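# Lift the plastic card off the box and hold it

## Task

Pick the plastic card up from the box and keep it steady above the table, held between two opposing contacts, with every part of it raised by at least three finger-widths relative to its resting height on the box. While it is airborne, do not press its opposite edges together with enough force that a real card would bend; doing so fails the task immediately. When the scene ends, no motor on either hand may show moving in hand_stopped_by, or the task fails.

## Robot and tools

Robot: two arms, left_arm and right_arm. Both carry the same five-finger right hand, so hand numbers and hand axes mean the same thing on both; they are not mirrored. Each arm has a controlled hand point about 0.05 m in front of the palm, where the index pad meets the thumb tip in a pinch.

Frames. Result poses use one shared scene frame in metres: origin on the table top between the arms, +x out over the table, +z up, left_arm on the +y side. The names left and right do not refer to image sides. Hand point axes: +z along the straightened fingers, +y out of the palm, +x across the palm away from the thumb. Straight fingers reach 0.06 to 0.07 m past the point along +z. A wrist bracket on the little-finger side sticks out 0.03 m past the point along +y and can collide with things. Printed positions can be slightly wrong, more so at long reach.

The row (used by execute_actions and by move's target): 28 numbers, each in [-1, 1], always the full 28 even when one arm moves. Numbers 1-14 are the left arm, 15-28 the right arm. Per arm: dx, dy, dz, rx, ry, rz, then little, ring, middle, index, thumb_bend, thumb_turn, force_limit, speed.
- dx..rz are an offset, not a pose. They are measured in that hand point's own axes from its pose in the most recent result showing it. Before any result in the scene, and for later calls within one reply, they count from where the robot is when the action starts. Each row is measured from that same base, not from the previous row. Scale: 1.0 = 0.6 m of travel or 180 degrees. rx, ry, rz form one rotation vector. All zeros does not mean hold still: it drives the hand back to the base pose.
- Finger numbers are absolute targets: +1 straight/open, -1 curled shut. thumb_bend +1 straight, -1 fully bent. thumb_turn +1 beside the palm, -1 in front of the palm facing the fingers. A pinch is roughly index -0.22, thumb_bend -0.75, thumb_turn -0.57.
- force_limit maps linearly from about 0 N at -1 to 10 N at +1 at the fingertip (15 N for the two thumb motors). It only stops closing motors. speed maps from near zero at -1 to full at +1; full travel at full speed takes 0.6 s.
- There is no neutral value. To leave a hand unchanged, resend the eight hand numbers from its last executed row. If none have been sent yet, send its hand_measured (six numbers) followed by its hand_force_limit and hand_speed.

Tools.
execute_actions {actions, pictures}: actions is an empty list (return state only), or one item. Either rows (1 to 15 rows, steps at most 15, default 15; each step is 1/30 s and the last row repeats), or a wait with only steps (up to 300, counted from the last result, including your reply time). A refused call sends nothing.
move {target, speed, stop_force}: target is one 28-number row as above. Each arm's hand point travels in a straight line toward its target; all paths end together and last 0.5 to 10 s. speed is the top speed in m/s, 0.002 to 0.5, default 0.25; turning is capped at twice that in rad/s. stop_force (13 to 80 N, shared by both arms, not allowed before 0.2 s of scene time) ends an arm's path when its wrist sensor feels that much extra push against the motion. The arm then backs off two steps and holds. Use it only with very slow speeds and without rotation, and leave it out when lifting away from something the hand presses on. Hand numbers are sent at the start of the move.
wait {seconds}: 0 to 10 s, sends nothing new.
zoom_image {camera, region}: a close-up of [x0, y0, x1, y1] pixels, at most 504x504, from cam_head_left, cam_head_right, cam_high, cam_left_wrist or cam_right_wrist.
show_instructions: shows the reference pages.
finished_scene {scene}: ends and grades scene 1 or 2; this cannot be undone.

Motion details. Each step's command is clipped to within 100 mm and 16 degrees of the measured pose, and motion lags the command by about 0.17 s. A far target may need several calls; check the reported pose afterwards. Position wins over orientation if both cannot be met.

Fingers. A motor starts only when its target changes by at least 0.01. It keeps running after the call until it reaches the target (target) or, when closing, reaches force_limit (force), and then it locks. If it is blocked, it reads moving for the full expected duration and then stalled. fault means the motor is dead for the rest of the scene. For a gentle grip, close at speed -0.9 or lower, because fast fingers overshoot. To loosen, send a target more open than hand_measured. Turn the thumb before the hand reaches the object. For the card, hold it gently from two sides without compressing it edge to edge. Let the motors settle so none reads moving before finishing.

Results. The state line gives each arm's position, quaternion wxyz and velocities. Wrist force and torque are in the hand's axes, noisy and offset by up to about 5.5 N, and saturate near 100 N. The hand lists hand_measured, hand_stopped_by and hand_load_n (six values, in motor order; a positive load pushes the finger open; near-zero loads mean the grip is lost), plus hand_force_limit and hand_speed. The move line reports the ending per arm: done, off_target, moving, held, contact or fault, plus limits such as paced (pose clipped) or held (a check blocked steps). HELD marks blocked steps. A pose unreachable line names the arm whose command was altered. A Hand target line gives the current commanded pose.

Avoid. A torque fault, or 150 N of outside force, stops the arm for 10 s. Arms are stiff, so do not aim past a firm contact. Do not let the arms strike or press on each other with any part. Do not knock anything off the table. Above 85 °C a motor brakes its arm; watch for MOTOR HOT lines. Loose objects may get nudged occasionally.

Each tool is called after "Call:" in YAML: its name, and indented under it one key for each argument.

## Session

Call:
execute_actions:
  actions: []

Scene clock: 0.00 s of 6000.00 s.
left_arm: end_effector_position=(-0.2563, +0.9211, +0.6782) hand_measured=(+1.000, +1.000, +1.000, +1.000, +1.000, +1.000) hand_load_n=(+0.0, +0.0, +0.0, +0.0, +0.0, +0.0) hand_stopped_by=(target, target, target, target, target, target) hand_force_limit=0.00 hand_speed=-0.80 end_effector_quat_wxyz=(+0.022, -0.731, +0.676, +0.093) end_effector_velocity=(-0.001, -0.000, -0.000) end_effector_angular_velocity=(+0.001, -0.000, +0.002) | right_arm: end_effector_position=(-0.0806, -1.1533, +0.6885) hand_measured=(+1.000, +1.000, +1.000, +1.000, +1.000, +1.000) hand_load_n=(+0.0, +0.0, +0.0, +0.0, +0.0, +0.0) hand_stopped_by=(target, target, target, target, target, target) hand_force_limit=0.00 hand_speed=-0.80 end_effector_quat_wxyz=(+0.020, +0.745, +0.646, -0.162) end_effector_velocity=(-0.000, -0.000, -0.000) end_effector_angular_velocity=(-0.000, +0.000, -0.000)
Joint positions: left_arm=[ 1.238 -1.717  1.434  1.712  1.441 -1.789] | right_arm=[-2.009 -1.701  1.355  1.596  1.639 -1.962]
Joint velocities: left_arm=[ 0.002  0.    -0.    -0.001  0.     0.   ] | right_arm=[-0.  0.  0. -0. -0.  0.]
Joint torques (N m, as the arm reports them, + toward a larger angle): no reading
Wrist force (N, on the end effector, along its own x y z axes, offset not removed): no reading
Wrist torque (N m, same axes, about the end effector's origin, offset not removed): no reading
Hand target (left_arm): -0.256, +0.921, +0.678; -0.022, +0.731, -0.676, -0.093
Hand target (right_arm): -0.081, -1.153, +0.688; +0.020, +0.745, +0.646, -0.162
camera_calibration (this result's frames):
cam_left_wrist: T_world_to_cam=[[-0.994089, 0.0470137, 0.0978611, -0.361273], [0.101334, 0.725315, 0.680918, -1.10785], [-0.0389676, 0.68681, -0.725792, -0.0241678], [0, 0, 0, 1]] pos_world=[-0.247816, 0.837121, 0.772167]
cam_right_wrist: T_world_to_cam=[[0.964667, -0.229146, -0.130038, -0.100752], [-0.0426092, -0.622741, 0.781267, -1.26838], [-0.260004, -0.748121, -0.610502, -0.336116], [0, 0, 0, 1]] pos_world=[-0.0442439, -1.06442, 0.772643]

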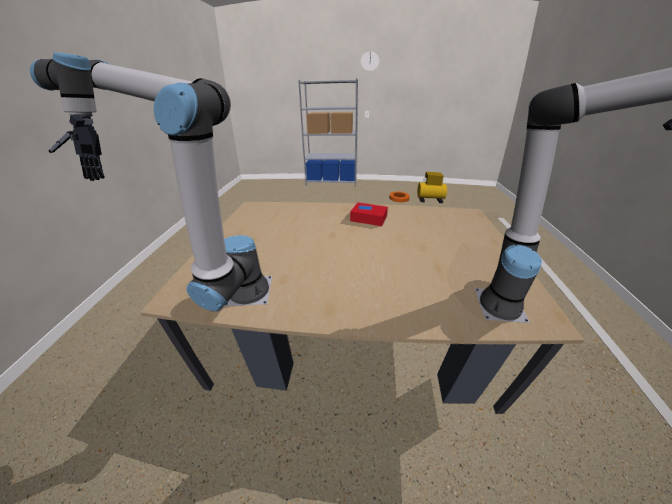

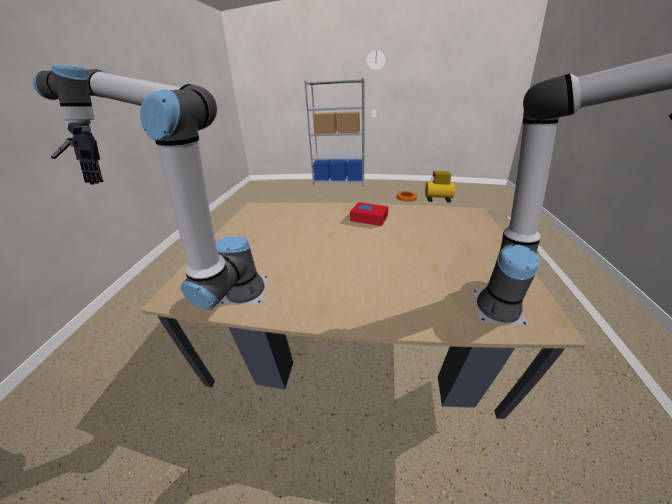

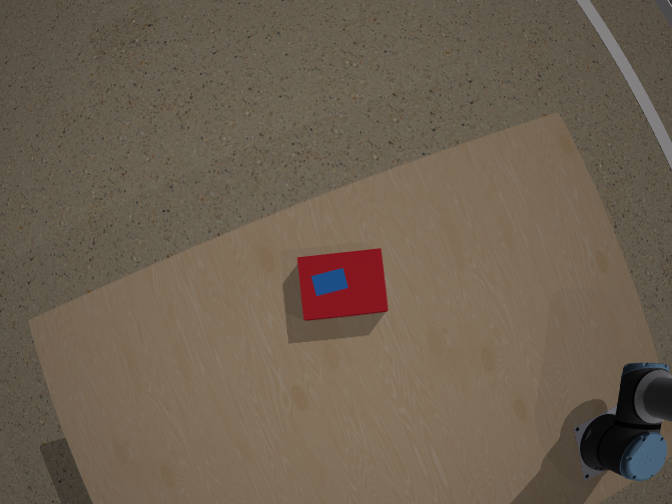

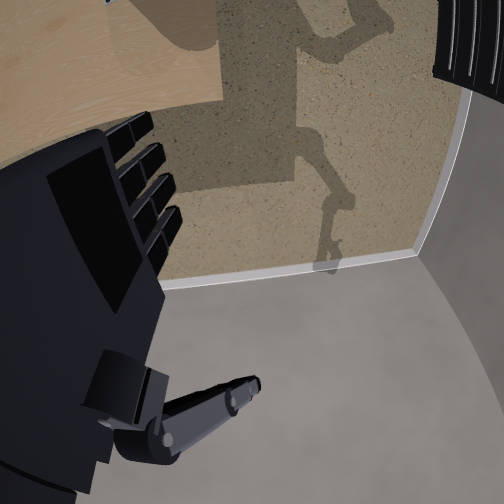

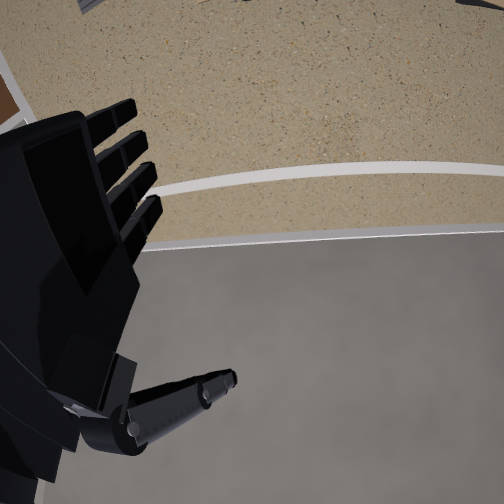

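Call:
move:
  target: [0.312,-0.932,0.162,0,0,0,1,1,1,1,1,1,0,-0.8, 0,0,0,0,0,0,1,1,1,1,1,1,0,-0.8]
  speed: 0.4

Call:
move:
  target: [0.55,-0.3,0.12,0,0,0,1,1,1,1,1,1,0,-0.8, 0,0,0,0,0,0,1,1,1,1,1,1,0,-0.8]
  speed: 0.4

Call:
move:
  target: [0.933,-0.325,0.21,0.3407,0.1081,0.104,1,1,1,1,1,1,0,-0.8, 0,0,0,0,0,0,1,1,1,1,1,1,0,-0.8]
  speed: 0.35

Scene clock: 32.43 s of 6000.00 s.
left_arm: end_effector_position=(+0.3014, +0.8006, +0.4992) hand_measured=(+1.000, +1.000, +1.000, +1.000, +1.000, +1.000) hand_load_n=(+0.0, +0.0, +0.0, +0.0, +0.0, +0.0) hand_stopped_by=(target, target, target, target, target, target) hand_force_limit=0.00 hand_speed=-0.80 end_effector_quat_wxyz=(+0.022, -0.731, +0.676, +0.091) end_effector_velocity=(+0.002, -0.000, -0.000) end_effector_angular_velocity=(-0.000, +0.002, -0.000) | right_arm: end_effector_position=(-0.0806, -1.1533, +0.6885) hand_measured=(+1.000, +1.000, +1.000, +1.000, +1.000, +1.000) hand_load_n=(+0.0, +0.0, +0.0, +0.0, +0.0, +0.0) hand_stopped_by=(target, target, target, target, target, target) hand_force_limit=0.00 hand_speed=-0.80 end_effector_quat_wxyz=(+0.020, +0.745, +0.646, -0.162) end_effector_velocity=(+0.000, -0.000, -0.000) end_effector_angular_velocity=(+0.000, -0.001, +0.000)
Joint positions: left_arm=[-0.032 -1.543  1.634  1.56   1.401 -3.075] | right_arm=[-2.009 -1.701  1.355  1.596  1.639 -1.962]
Joint velocities: left_arm=[-0.002  0.003 -0.003  0.001 -0.    -0.001] | right_arm=[ 0.     0.001  0.     0.    -0.001  0.   ]
Joint torques (N m, as the arm reports them, + toward a larger angle): left_arm=[-10.66 -31.75 -45.57   1.02  -0.74  -1.75] | right_arm=[ -1.9  -33.2  -35.58   2.98   0.28  -0.72]
Wrist force (N, on the end effector, along its own x y z axes, offset not removed): left_arm=[-4.0 0.4 1.6] | right_arm=[2.0 0.4 -0.2]
Wrist torque (N m, same axes, about the end effector's origin, offset not removed): left_arm=[0.10 0.68 0.01] | right_arm=[0.11 -0.29 0.49]
Hand target (left_arm): +0.302, +0.801, +0.499; -0.022, +0.731, -0.676, -0.091
Hand target (right_arm): -0.081, -1.153, +0.688; +0.020, +0.745, +0.646, -0.162
Off the commanded pose (left_arm): 0.001 m, 0 deg.
Off the commanded pose (right_arm): 0.000 m, 0 deg.
After step 90, 27.23 s passed at rest.
move: done
camera_calibration (this result's frames):
cam_left_wrist: T_world_to_cam=[[-0.994453, 0.0474547, 0.0938729, 0.218013], [0.0988383, 0.726904, 0.679589, -0.954867], [-0.035987, 0.685097, -0.727562, -0.0481996], [0, 0, 0, 1]] pos_world=[0.309446, 0.716773, 0.593383]
cam_right_wrist: T_world_to_cam=[[0.964667, -0.229146, -0.130038, -0.100752], [-0.0426094, -0.622741, 0.781267, -1.26838], [-0.260004, -0.748121, -0.610502, -0.336116], [0, 0, 0, 1]] pos_world=[-0.0442439, -1.06442, 0.772643]

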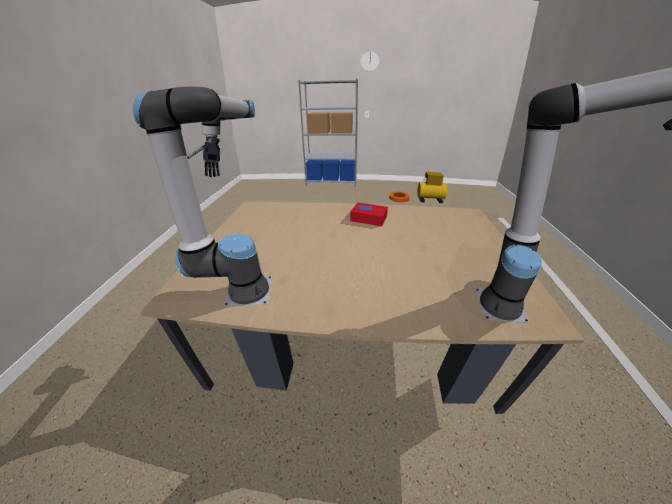

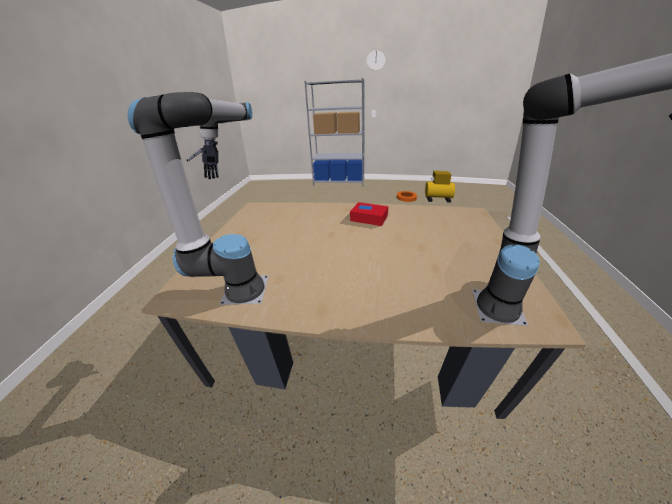

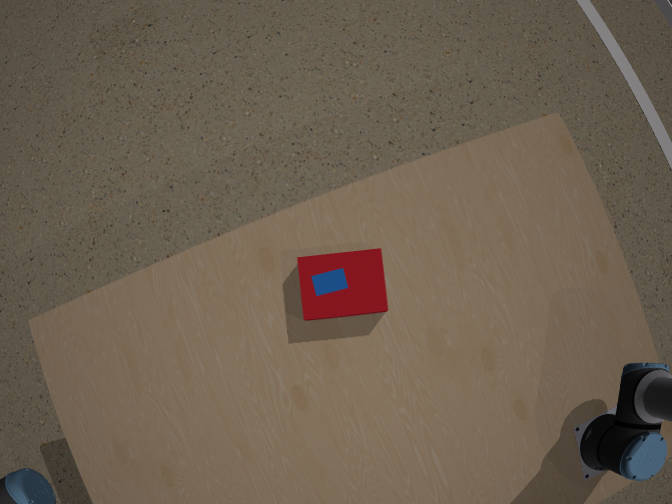

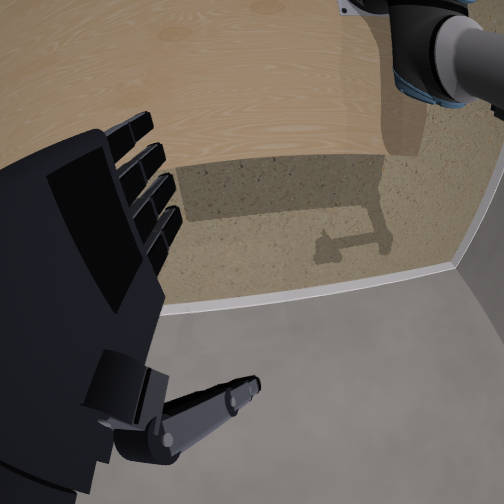

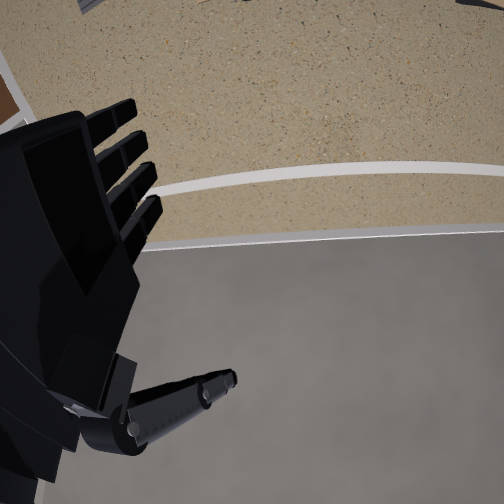

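Scene clock: 34.10 s of 6000.00 s.
left_arm: end_effector_position=(+0.4956, +0.5024, +0.3580) hand_measured=(+1.000, +1.000, +1.000, +1.000, +1.000, +1.000) hand_load_n=(+0.0, +0.0, +0.0, +0.0, +0.0, +0.0) hand_stopped_by=(target, target, target, target, target, target) hand_force_limit=0.00 hand_speed=-0.80 end_effector_quat_wxyz=(+0.021, -0.731, +0.676, +0.090) end_effector_velocity=(+0.001, -0.002, -0.001) end_effector_angular_velocity=(+0.000, -0.000, +0.000) | right_arm: end_effector_position=(-0.0806, -1.1533, +0.6885) hand_measured=(+1.000, +1.000, +1.000, +1.000, +1.000, +1.000) hand_load_n=(+0.0, +0.0, +0.0, +0.0, +0.0, +0.0) hand_stopped_by=(target, target, target, target, target, target) hand_force_limit=0.00 hand_speed=-0.80 end_effector_quat_wxyz=(+0.020, +0.745, +0.646, -0.162) end_effector_velocity=(-0.000, -0.000, +0.000) end_effector_angular_velocity=(-0.001, +0.000, -0.001)
Joint positions: left_arm=[-0.551 -1.271  1.58   1.414  1.464 -3.595] | right_arm=[-2.009 -1.701  1.355  1.596  1.639 -1.962]
Joint velocities: left_arm=[-0.002  0.003 -0.002 -0.001  0.    -0.002] | right_arm=[-0.     0.    -0.    -0.     0.     0.001]
Joint torques (N m, as the arm reports them, + toward a larger angle): left_arm=[-11.61 -50.93 -43.1    1.3    1.49  -1.55] | right_arm=[ -3.17 -32.14 -35.75   3.06   0.37  -0.86]
Wrist force (N, on the end effector, along its own x y z axes, offset not removed): left_arm=[-2.7 -0.1 0.7] | right_arm=[2.2 3.5 1.1]
Wrist torque (N m, same axes, about the end effector's origin, offset not removed): left_arm=[0.05 0.38 0.11] | right_arm=[0.50 -0.35 0.49]
Hand target (left_arm): +0.496, +0.502, +0.358; -0.021, +0.731, -0.676, -0.091
Hand target (right_arm): -0.081, -1.153, +0.688; +0.020, +0.745, +0.646, -0.162
Off the commanded pose (left_arm): 0.000 m, 0 deg.
Off the commanded pose (right_arm): 0.000 m, 0 deg.
move: done
camera_calibration (this result's frames):
cam_left_wrist: T_world_to_cam=[[-0.994477, 0.0477086, 0.0934877, 0.438612], [0.0986908, 0.728221, 0.678199, -0.661446], [-0.0357238, 0.68368, -0.728907, 0.0614557], [0, 0, 0, 1]] pos_world=[0.503663, 0.418737, 0.452383]
cam_right_wrist: T_world_to_cam=[[0.964667, -0.229146, -0.130038, -0.100752], [-0.0426093, -0.622741, 0.781267, -1.26838], [-0.260004, -0.748122, -0.610502, -0.336116], [0, 0, 0, 1]] pos_world=[-0.0442439, -1.06442, 0.772643]

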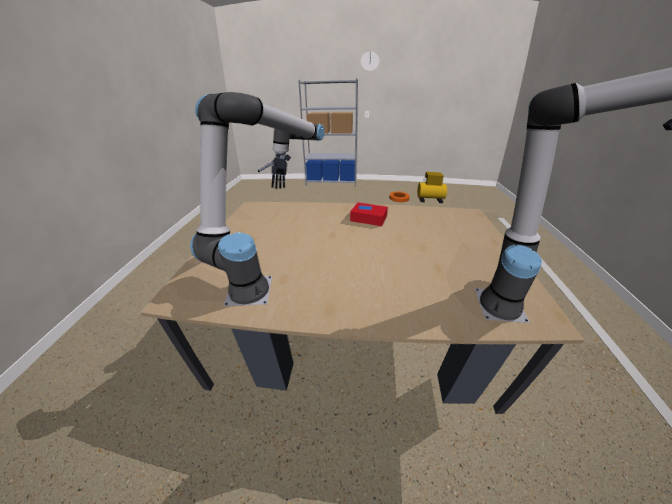

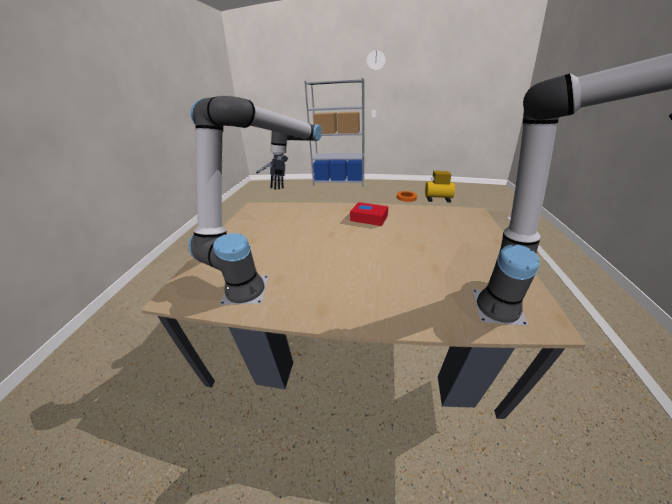

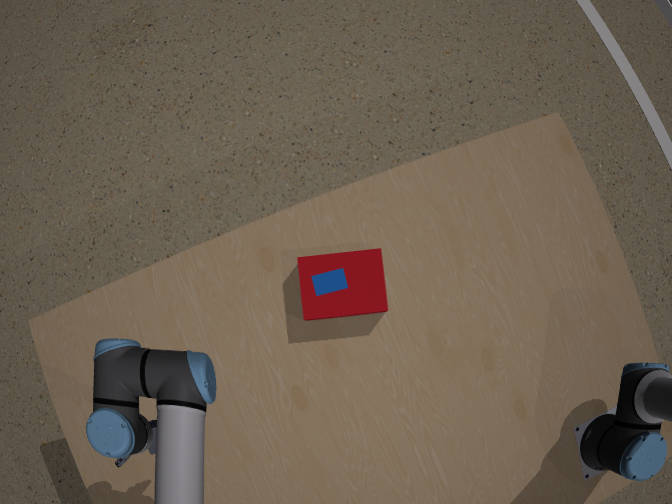

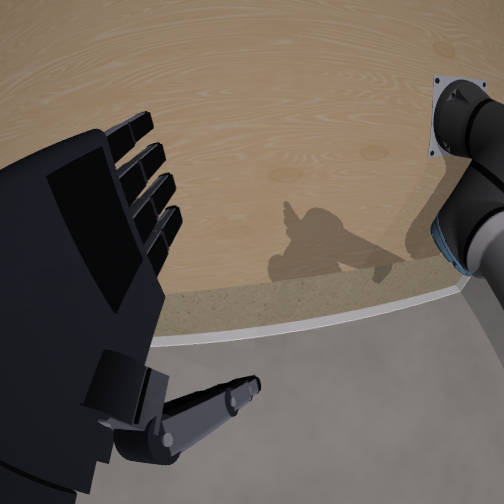

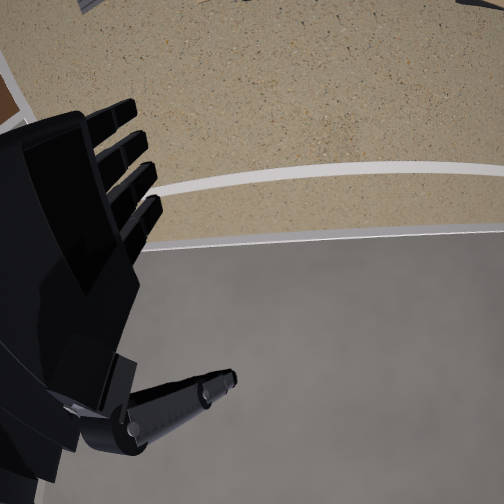

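Scene clock: 36.53 s of 6000.00 s.
left_arm: end_effector_position=(+0.7150, -0.0129, +0.1263) hand_measured=(+1.000, +1.000, +1.000, +1.000, +1.000, +1.000) hand_load_n=(+0.0, +0.0, +0.0, +0.0, +0.0, +0.0) hand_stopped_by=(target, target, target, target, target, target) hand_force_limit=0.00 hand_speed=-0.80 end_effector_quat_wxyz=(+0.265, -0.510, +0.725, -0.380) end_effector_velocity=(+0.001, -0.002, -0.001) end_effector_angular_velocity=(+0.000, -0.003, -0.003) | right_arm: end_effector_position=(-0.0806, -1.1533, +0.6885) hand_measured=(+1.000, +1.000, +1.000, +1.000, +1.000, +1.000) hand_load_n=(+0.0, +0.0, +0.0, +0.0, +0.0, +0.0) hand_stopped_by=(target, target, target, target, target, target) hand_force_limit=0.00 hand_speed=-0.80 end_effector_quat_wxyz=(+0.020, +0.745, +0.646, -0.162) end_effector_velocity=(-0.000, -0.000, -0.000) end_effector_angular_velocity=(+0.000, -0.000, -0.000)
Joint positions: left_arm=[-1.106 -1.048  1.582  0.158  1.111 -3.499] | right_arm=[-2.009 -1.701  1.355  1.596  1.639 -1.962]
Joint velocities: left_arm=[-0.001  0.002 -0.001 -0.004 -0.     0.003] | right_arm=[ 0.     0.001  0.    -0.     0.     0.   ]
Joint torques (N m, as the arm reports them, + toward a larger angle): left_arm=[-11.15 -66.92 -42.59  -2.27  -3.17   2.64] | right_arm=[ -3.68 -32.94 -35.7    3.01   0.32  -0.75]
Wrist force (N, on the end effector, along its own x y z axes, offset not removed): left_arm=[-1.4 1.3 -2.9] | right_arm=[1.1 1.3 3.8]
Wrist torque (N m, same axes, about the end effector's origin, offset not removed): left_arm=[0.58 0.45 0.23] | right_arm=[-0.01 -0.26 0.46]
Hand target (left_arm): +0.715, -0.013, +0.126; +0.265, -0.510, +0.725, -0.380
Hand target (right_arm): -0.081, -1.153, +0.688; +0.020, +0.745, +0.646, -0.162
Off the commanded pose (left_arm): 0.000 m, 0 deg.
Off the commanded pose (right_arm): 0.000 m, 0 deg.
move: done
camera_calibration (this result's frames):
cam_left_wrist: T_world_to_cam=[[-0.47497, 0.308266, -0.824242, 0.450868], [-0.103939, 0.910429, 0.400395, 0.0315274], [0.873842, 0.275846, -0.400386, -0.444418], [0, 0, 0, 1]] pos_world=[0.605776, -0.0450997, 0.181062]
cam_right_wrist: T_world_to_cam=[[0.964667, -0.229146, -0.130038, -0.100752], [-0.0426093, -0.622741, 0.781267, -1.26838], [-0.260004, -0.748122, -0.610502, -0.336116], [0, 0, 0, 1]] pos_world=[-0.0442438, -1.06442, 0.772643]

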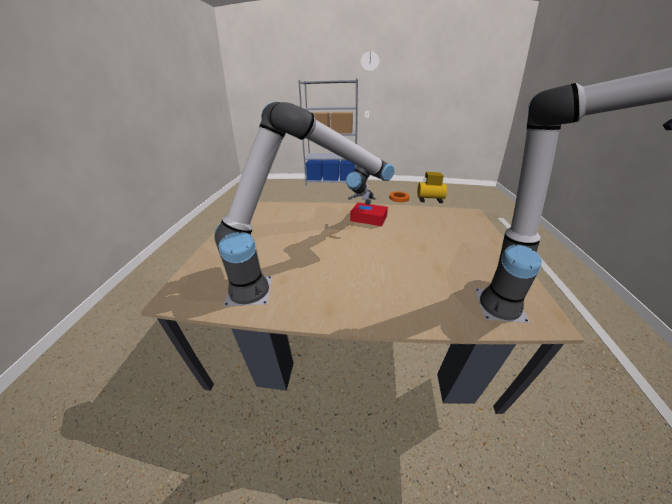

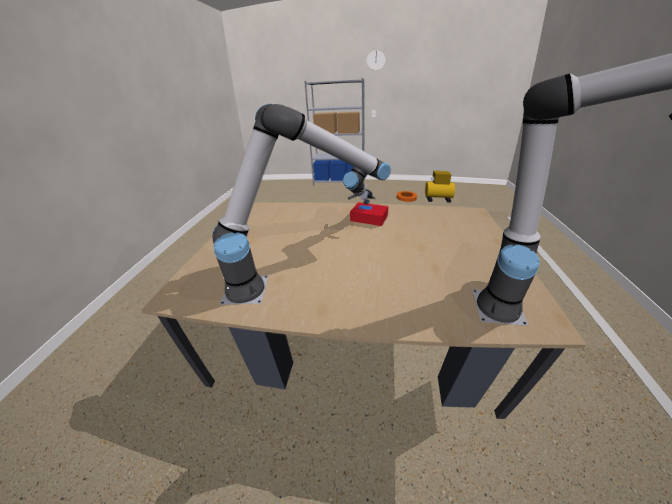

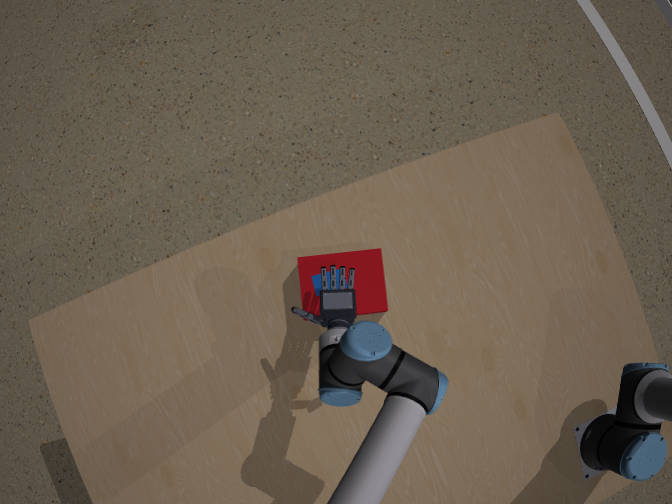

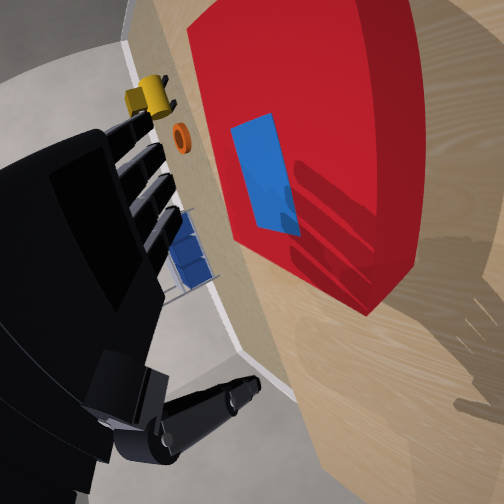

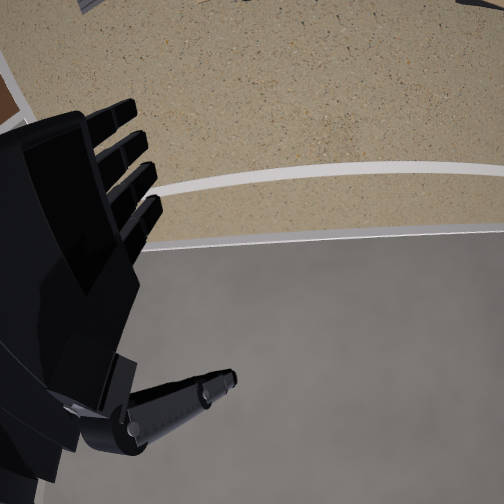

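Call:
move:
  target: [-0.008,0.05,0.035,0,0,0,1,1,1,1,1,1,0,-0.8, 0,0,0,0,0,0,1,1,1,1,1,1,0,-0.8]
  speed: 0.06

Call:
move:
  target: [0,0,0,0,0,0,1,0.4,0.4,1,1,1,-0.4,-0.85, 0,0,0,0,0,0,1,1,1,1,1,1,0,-0.8]

Scene clock: 48.03 s of 6000.00 s.
left_arm: end_effector_position=(+0.7166, -0.0085, +0.0899) hand_measured=(+1.000, +1.000, +1.000, +1.000, +1.000, +1.000) hand_load_n=(+0.0, +0.0, +0.0, +0.0, +0.0, +0.0) hand_stopped_by=(target, target, target, target, target, target) hand_force_limit=0.00 hand_speed=-0.80 end_effector_quat_wxyz=(+0.265, -0.510, +0.725, -0.380) end_effector_velocity=(-0.000, -0.000, -0.002) end_effector_angular_velocity=(-0.000, -0.000, -0.001) | right_arm: end_effector_position=(-0.0806, -1.1533, +0.6885) hand_measured=(+1.000, +1.000, +1.000, +1.000, +1.000, +1.000) hand_load_n=(+0.0, +0.0, +0.0, +0.0, +0.0, +0.0) hand_stopped_by=(target, target, target, target, target, target) hand_force_limit=0.00 hand_speed=-0.80 end_effector_quat_wxyz=(+0.020, +0.745, +0.646, -0.162) end_effector_velocity=(-0.000, -0.000, -0.000) end_effector_angular_velocity=(+0.001, +0.000, -0.000)
Joint positions: left_arm=[-1.1   -1.019  1.609  0.1    1.115 -3.495] | right_arm=[-2.009 -1.701  1.355  1.596  1.639 -1.962]
Joint velocities: left_arm=[-0.     0.002  0.001 -0.004  0.     0.   ] | right_arm=[-0.  0.  0. -0.  0.  0.]
Joint torques (N m, as the arm reports them, + toward a larger angle): left_arm=[ 13.   -64.64 -18.59  -1.83   0.98   2.65] | right_arm=[ -3.44 -32.47 -35.71   3.03   0.35  -0.9 ]
Wrist force (N, on the end effector, along its own x y z axes, offset not removed): left_arm=[-0.8 -1.3 0.9] | right_arm=[0.7 1.2 2.9]
Wrist torque (N m, same axes, about the end effector's origin, offset not removed): left_arm=[-0.21 0.22 0.18] | right_arm=[0.00 -0.27 0.46]
Hand target (left_arm): +0.717, -0.008, +0.090; +0.265, -0.510, +0.725, -0.380
Hand target (right_arm): -0.081, -1.153, +0.688; +0.020, +0.745, +0.646, -0.162
Off the commanded pose (left_arm): 0.000 m, 0 deg.
Off the commanded pose (right_arm): 0.000 m, 0 deg.
After step 90, 7.47 s passed at rest.
move: done
camera_calibration (this result's frames):
cam_left_wrist: T_world_to_cam=[[-0.474966, 0.308276, -0.824241, 0.420266], [-0.103946, 0.910422, 0.400408, 0.0423262], [0.873843, 0.275857, -0.400376, -0.461589], [0, 0, 0, 1]] pos_world=[0.607368, -0.0407603, 0.144643]
cam_right_wrist: T_world_to_cam=[[0.964667, -0.229146, -0.130038, -0.100752], [-0.0426092, -0.622741, 0.781267, -1.26838], [-0.260004, -0.748121, -0.610502, -0.336116], [0, 0, 0, 1]] pos_world=[-0.0442438, -1.06442, 0.772643]

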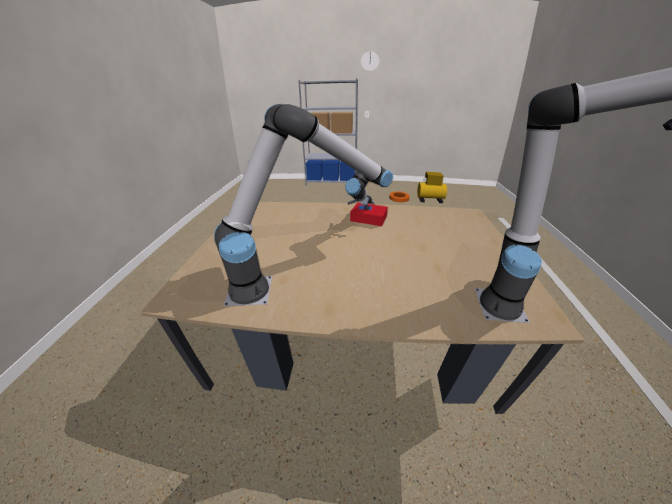

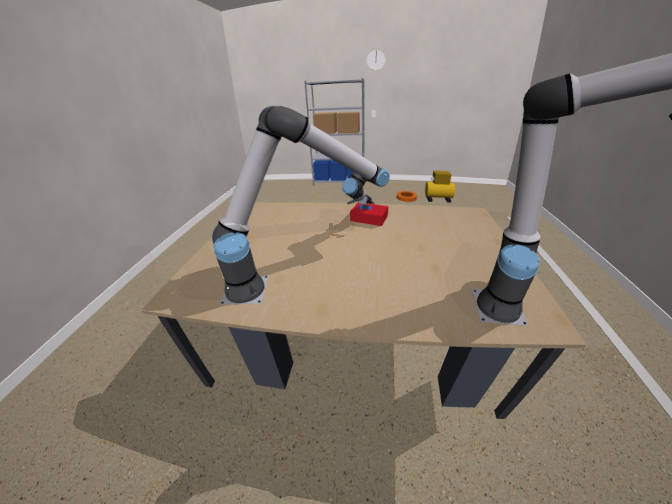

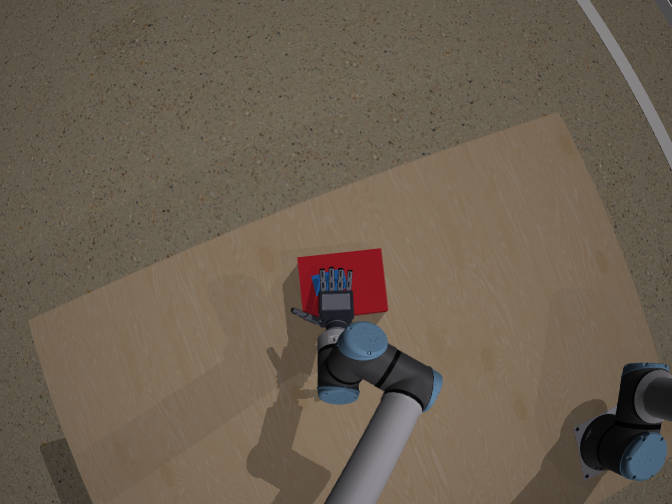

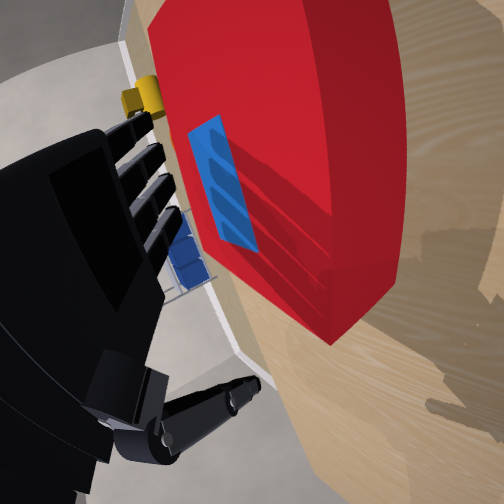

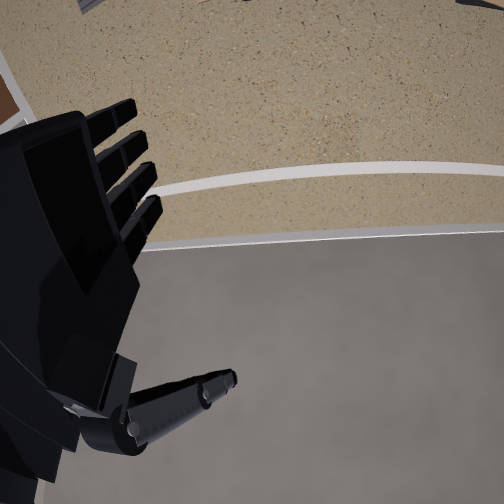

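Scene clock: 50.37 s of 6000.00 s.
left_arm: end_effector_position=(+0.7166, -0.0085, +0.0900) hand_measured=(+1.000, +0.486, +0.628, +1.000, +1.000, +1.000) hand_load_n=(+0.0, +3.5, +1.0, +0.0, +0.0, +0.0) hand_stopped_by=(target, force, force, target, target, target) hand_force_limit=-0.40 hand_speed=-0.85 end_effector_quat_wxyz=(+0.265, -0.510, +0.725, -0.380) end_effector_velocity=(+0.000, -0.000, -0.000) end_effector_angular_velocity=(-0.001, -0.001, -0.000) | right_arm: end_effector_position=(-0.0806, -1.1533, +0.6885) hand_measured=(+1.000, +1.000, +1.000, +1.000, +1.000, +1.000) hand_load_n=(+0.0, +0.0, +0.0, +0.0, +0.0, +0.0) hand_stopped_by=(target, target, target, target, target, target) hand_force_limit=0.00 hand_speed=-0.80 end_effector_quat_wxyz=(+0.020, +0.745, +0.646, -0.162) end_effector_velocity=(-0.000, -0.000, +0.000) end_effector_angular_velocity=(+0.000, +0.001, +0.000)
Joint positions: left_arm=[-1.1   -1.019  1.609  0.1    1.115 -3.495] | right_arm=[-2.009 -1.701  1.355  1.596  1.639 -1.962]
Joint velocities: left_arm=[-0.     0.     0.    -0.001  0.    -0.   ] | right_arm=[-0.  0. -0.  0.  0. -0.]
Joint torques (N m, as the arm reports them, + toward a larger angle): left_arm=[  3.99 -88.13 -35.24   4.17  -0.15   1.17] | right_arm=[ -2.91 -32.06 -35.05   3.02   0.41  -0.65]
Wrist force (N, on the end effector, along its own x y z axes, offset not removed): left_arm=[2.0 -5.7 -3.8] | right_arm=[2.4 0.4 1.1]
Wrist torque (N m, same axes, about the end effector's origin, offset not removed): left_arm=[0.90 -0.39 0.07] | right_arm=[0.06 -0.41 0.57]
Hand target (left_arm): +0.717, -0.009, +0.090; +0.265, -0.510, +0.725, -0.380
Hand target (right_arm): -0.081, -1.153, +0.688; +0.020, +0.745, +0.646, -0.162
Off the commanded pose (left_arm): 0.000 m, 0 deg.
Off the commanded pose (right_arm): 0.000 m, 0 deg.
move: done
camera_calibration (this result's frames):
cam_left_wrist: T_world_to_cam=[[-0.47494, 0.308244, -0.824268, 0.420288], [-0.103958, 0.910438, 0.400369, 0.0423347], [0.873856, 0.27584, -0.40036, -0.461597], [0, 0, 0, 1]] pos_world=[0.607383, -0.0407675, 0.144676]
cam_right_wrist: T_world_to_cam=[[0.964667, -0.229146, -0.130038, -0.100752], [-0.0426094, -0.622741, 0.781267, -1.26838], [-0.260004, -0.748121, -0.610502, -0.336116], [0, 0, 0, 1]] pos_world=[-0.0442439, -1.06442, 0.772643]

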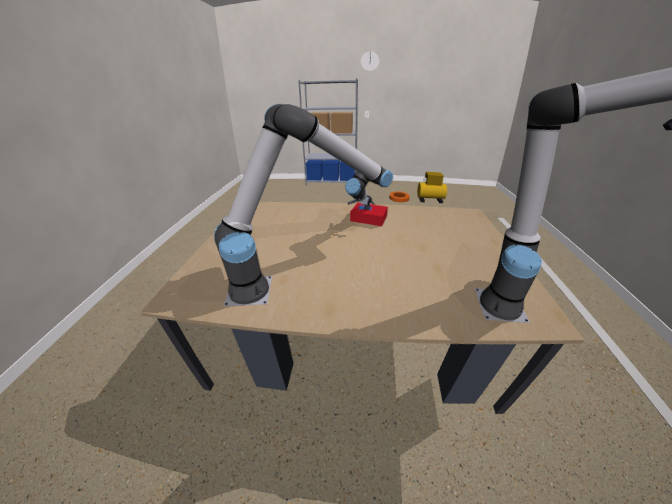

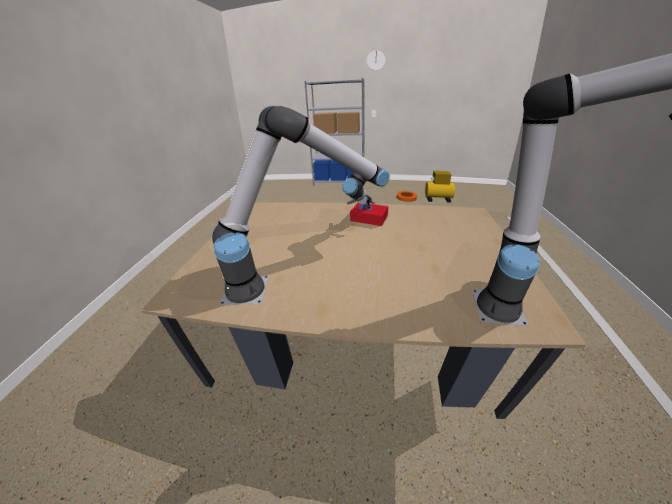

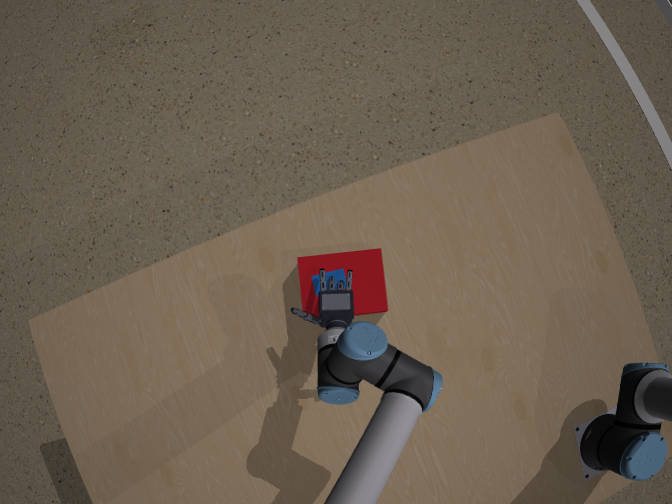

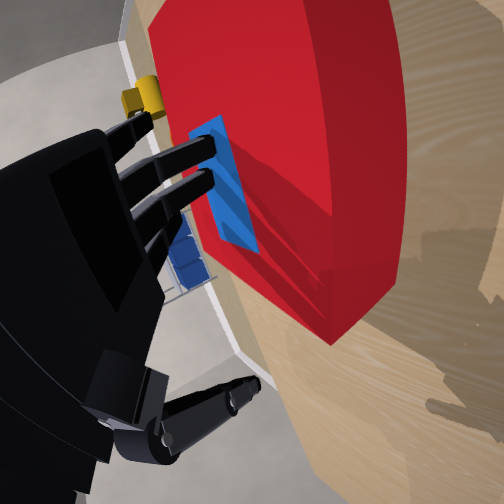

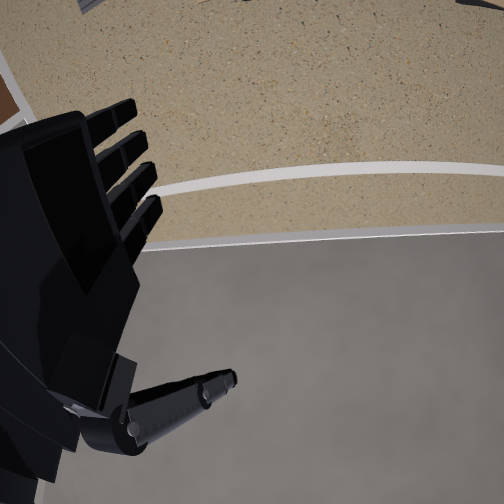

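Call:
move:
  target: [-0.1,0.019,-0.0274,0,0,0,1,0.4,0.4,1,1,1,-0.4,-0.85, 0,0,0,0,0,0,1,1,1,1,1,1,0,-0.8]
  speed: 0.025

Call:
zoom_image:
  camera: "cam_high"
  region: [260, 240, 390, 340]

Scene clock: 57.93 s of 6000.00 s.
left_arm: end_effector_position=(+0.7183, +0.0545, +0.0899) hand_measured=(+1.000, +0.486, +0.628, +1.000, +1.000, +1.000) hand_load_n=(+0.0, +3.0, +1.5, +0.0, +0.0, +0.0) hand_stopped_by=(target, force, force, target, target, target) hand_force_limit=-0.40 hand_speed=-0.85 end_effector_quat_wxyz=(+0.265, -0.510, +0.725, -0.380) end_effector_velocity=(+0.000, +0.002, +0.000) end_effector_angular_velocity=(-0.000, -0.000, +0.000) | right_arm: end_effector_position=(-0.0806, -1.1533, +0.6885) hand_measured=(+1.000, +1.000, +1.000, +1.000, +1.000, +1.000) hand_load_n=(+0.0, +0.0, +0.0, +0.0, +0.0, +0.0) hand_stopped_by=(target, target, target, target, target, target) hand_force_limit=0.00 hand_speed=-0.80 end_effector_quat_wxyz=(+0.020, +0.745, +0.646, -0.162) end_effector_velocity=(-0.000, -0.000, -0.000) end_effector_angular_velocity=(+0.000, -0.000, +0.000)
Joint positions: left_arm=[-1.041 -1.073  1.695  0.05   1.16  -3.454] | right_arm=[-2.009 -1.701  1.355  1.596  1.639 -1.962]
Joint velocities: left_arm=[ 0.002 -0.002  0.002 -0.002  0.001  0.001] | right_arm=[-0.  0. -0.  0. -0. -0.]
Joint torques (N m, as the arm reports them, + toward a larger angle): left_arm=[ 14.05 -86.02 -12.33  -0.42   1.5    2.31] | right_arm=[ -2.08 -33.94 -35.56   3.32   0.24  -0.89]
Wrist force (N, on the end effector, along its own x y z axes, offset not removed): left_arm=[0.6 -8.2 -5.5] | right_arm=[1.2 1.1 3.5]
Wrist torque (N m, same axes, about the end effector's origin, offset not removed): left_arm=[0.60 0.38 0.08] | right_arm=[0.04 -0.33 0.50]
Hand target (left_arm): +0.718, +0.055, +0.090; +0.265, -0.510, +0.725, -0.380
Hand target (right_arm): -0.081, -1.153, +0.688; +0.020, +0.745, +0.646, -0.162
Off the commanded pose (left_arm): 0.000 m, 0 deg.
Off the commanded pose (right_arm): 0.000 m, 0 deg.
After step 90, 1.70 s passed at rest.
move: done
camera_calibration (this result's frames):
cam_left_wrist: T_world_to_cam=[[-0.47484, 0.308369, -0.824279, 0.401461], [-0.104025, 0.910372, 0.400502, -0.0148269], [0.873903, 0.27592, -0.400203, -0.480526], [0, 0, 0, 1]] pos_world=[0.60902, 0.0222864, 0.144546]
cam_right_wrist: T_world_to_cam=[[0.964667, -0.229146, -0.130038, -0.100752], [-0.0426093, -0.622741, 0.781267, -1.26838], [-0.260004, -0.748121, -0.610502, -0.336116], [0, 0, 0, 1]] pos_world=[-0.0442439, -1.06442, 0.772643]

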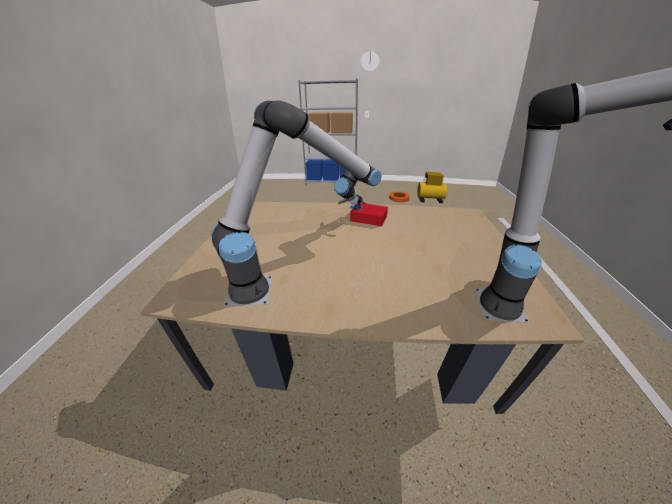

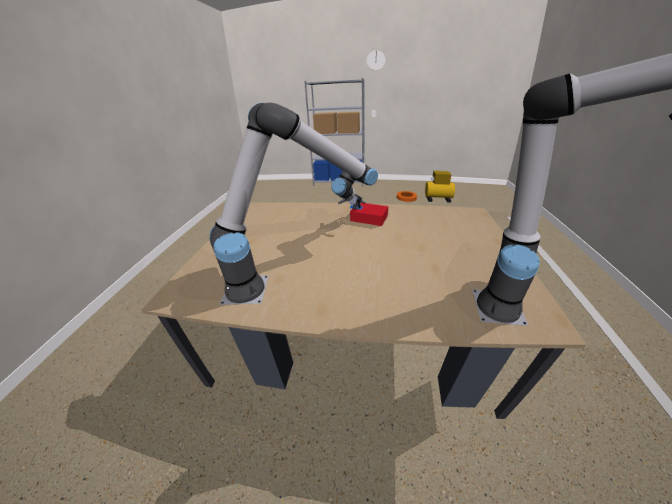

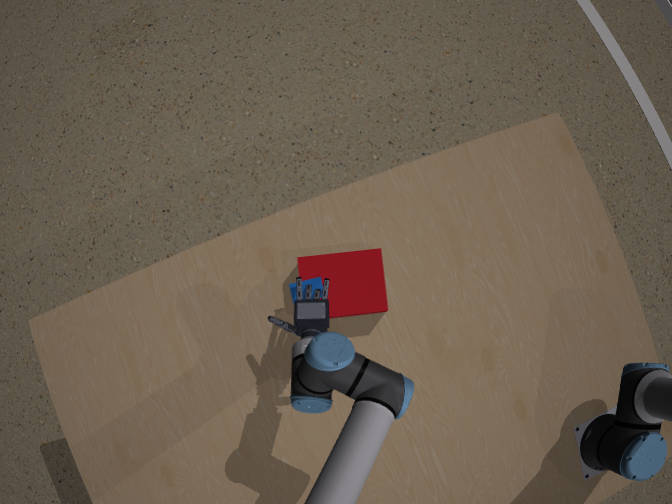

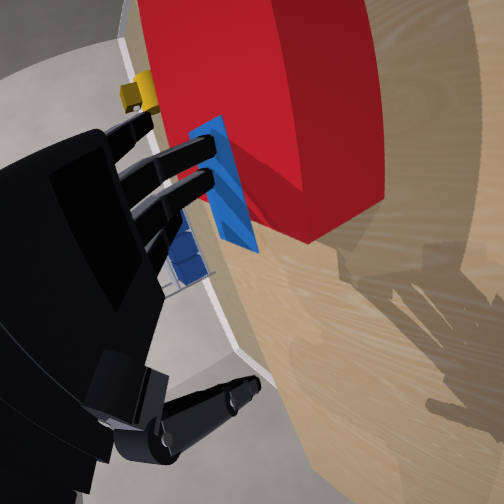

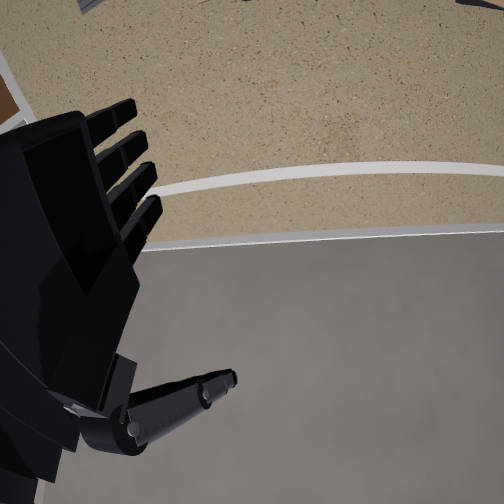

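Region (260, 240, 390, 340) of cam_high's 672x504 image, scaled by 3.877, with more detail than that image has; it fills the top 388 rows of this view, and the rest is white.

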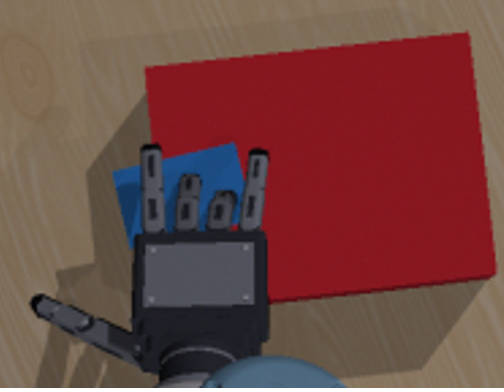

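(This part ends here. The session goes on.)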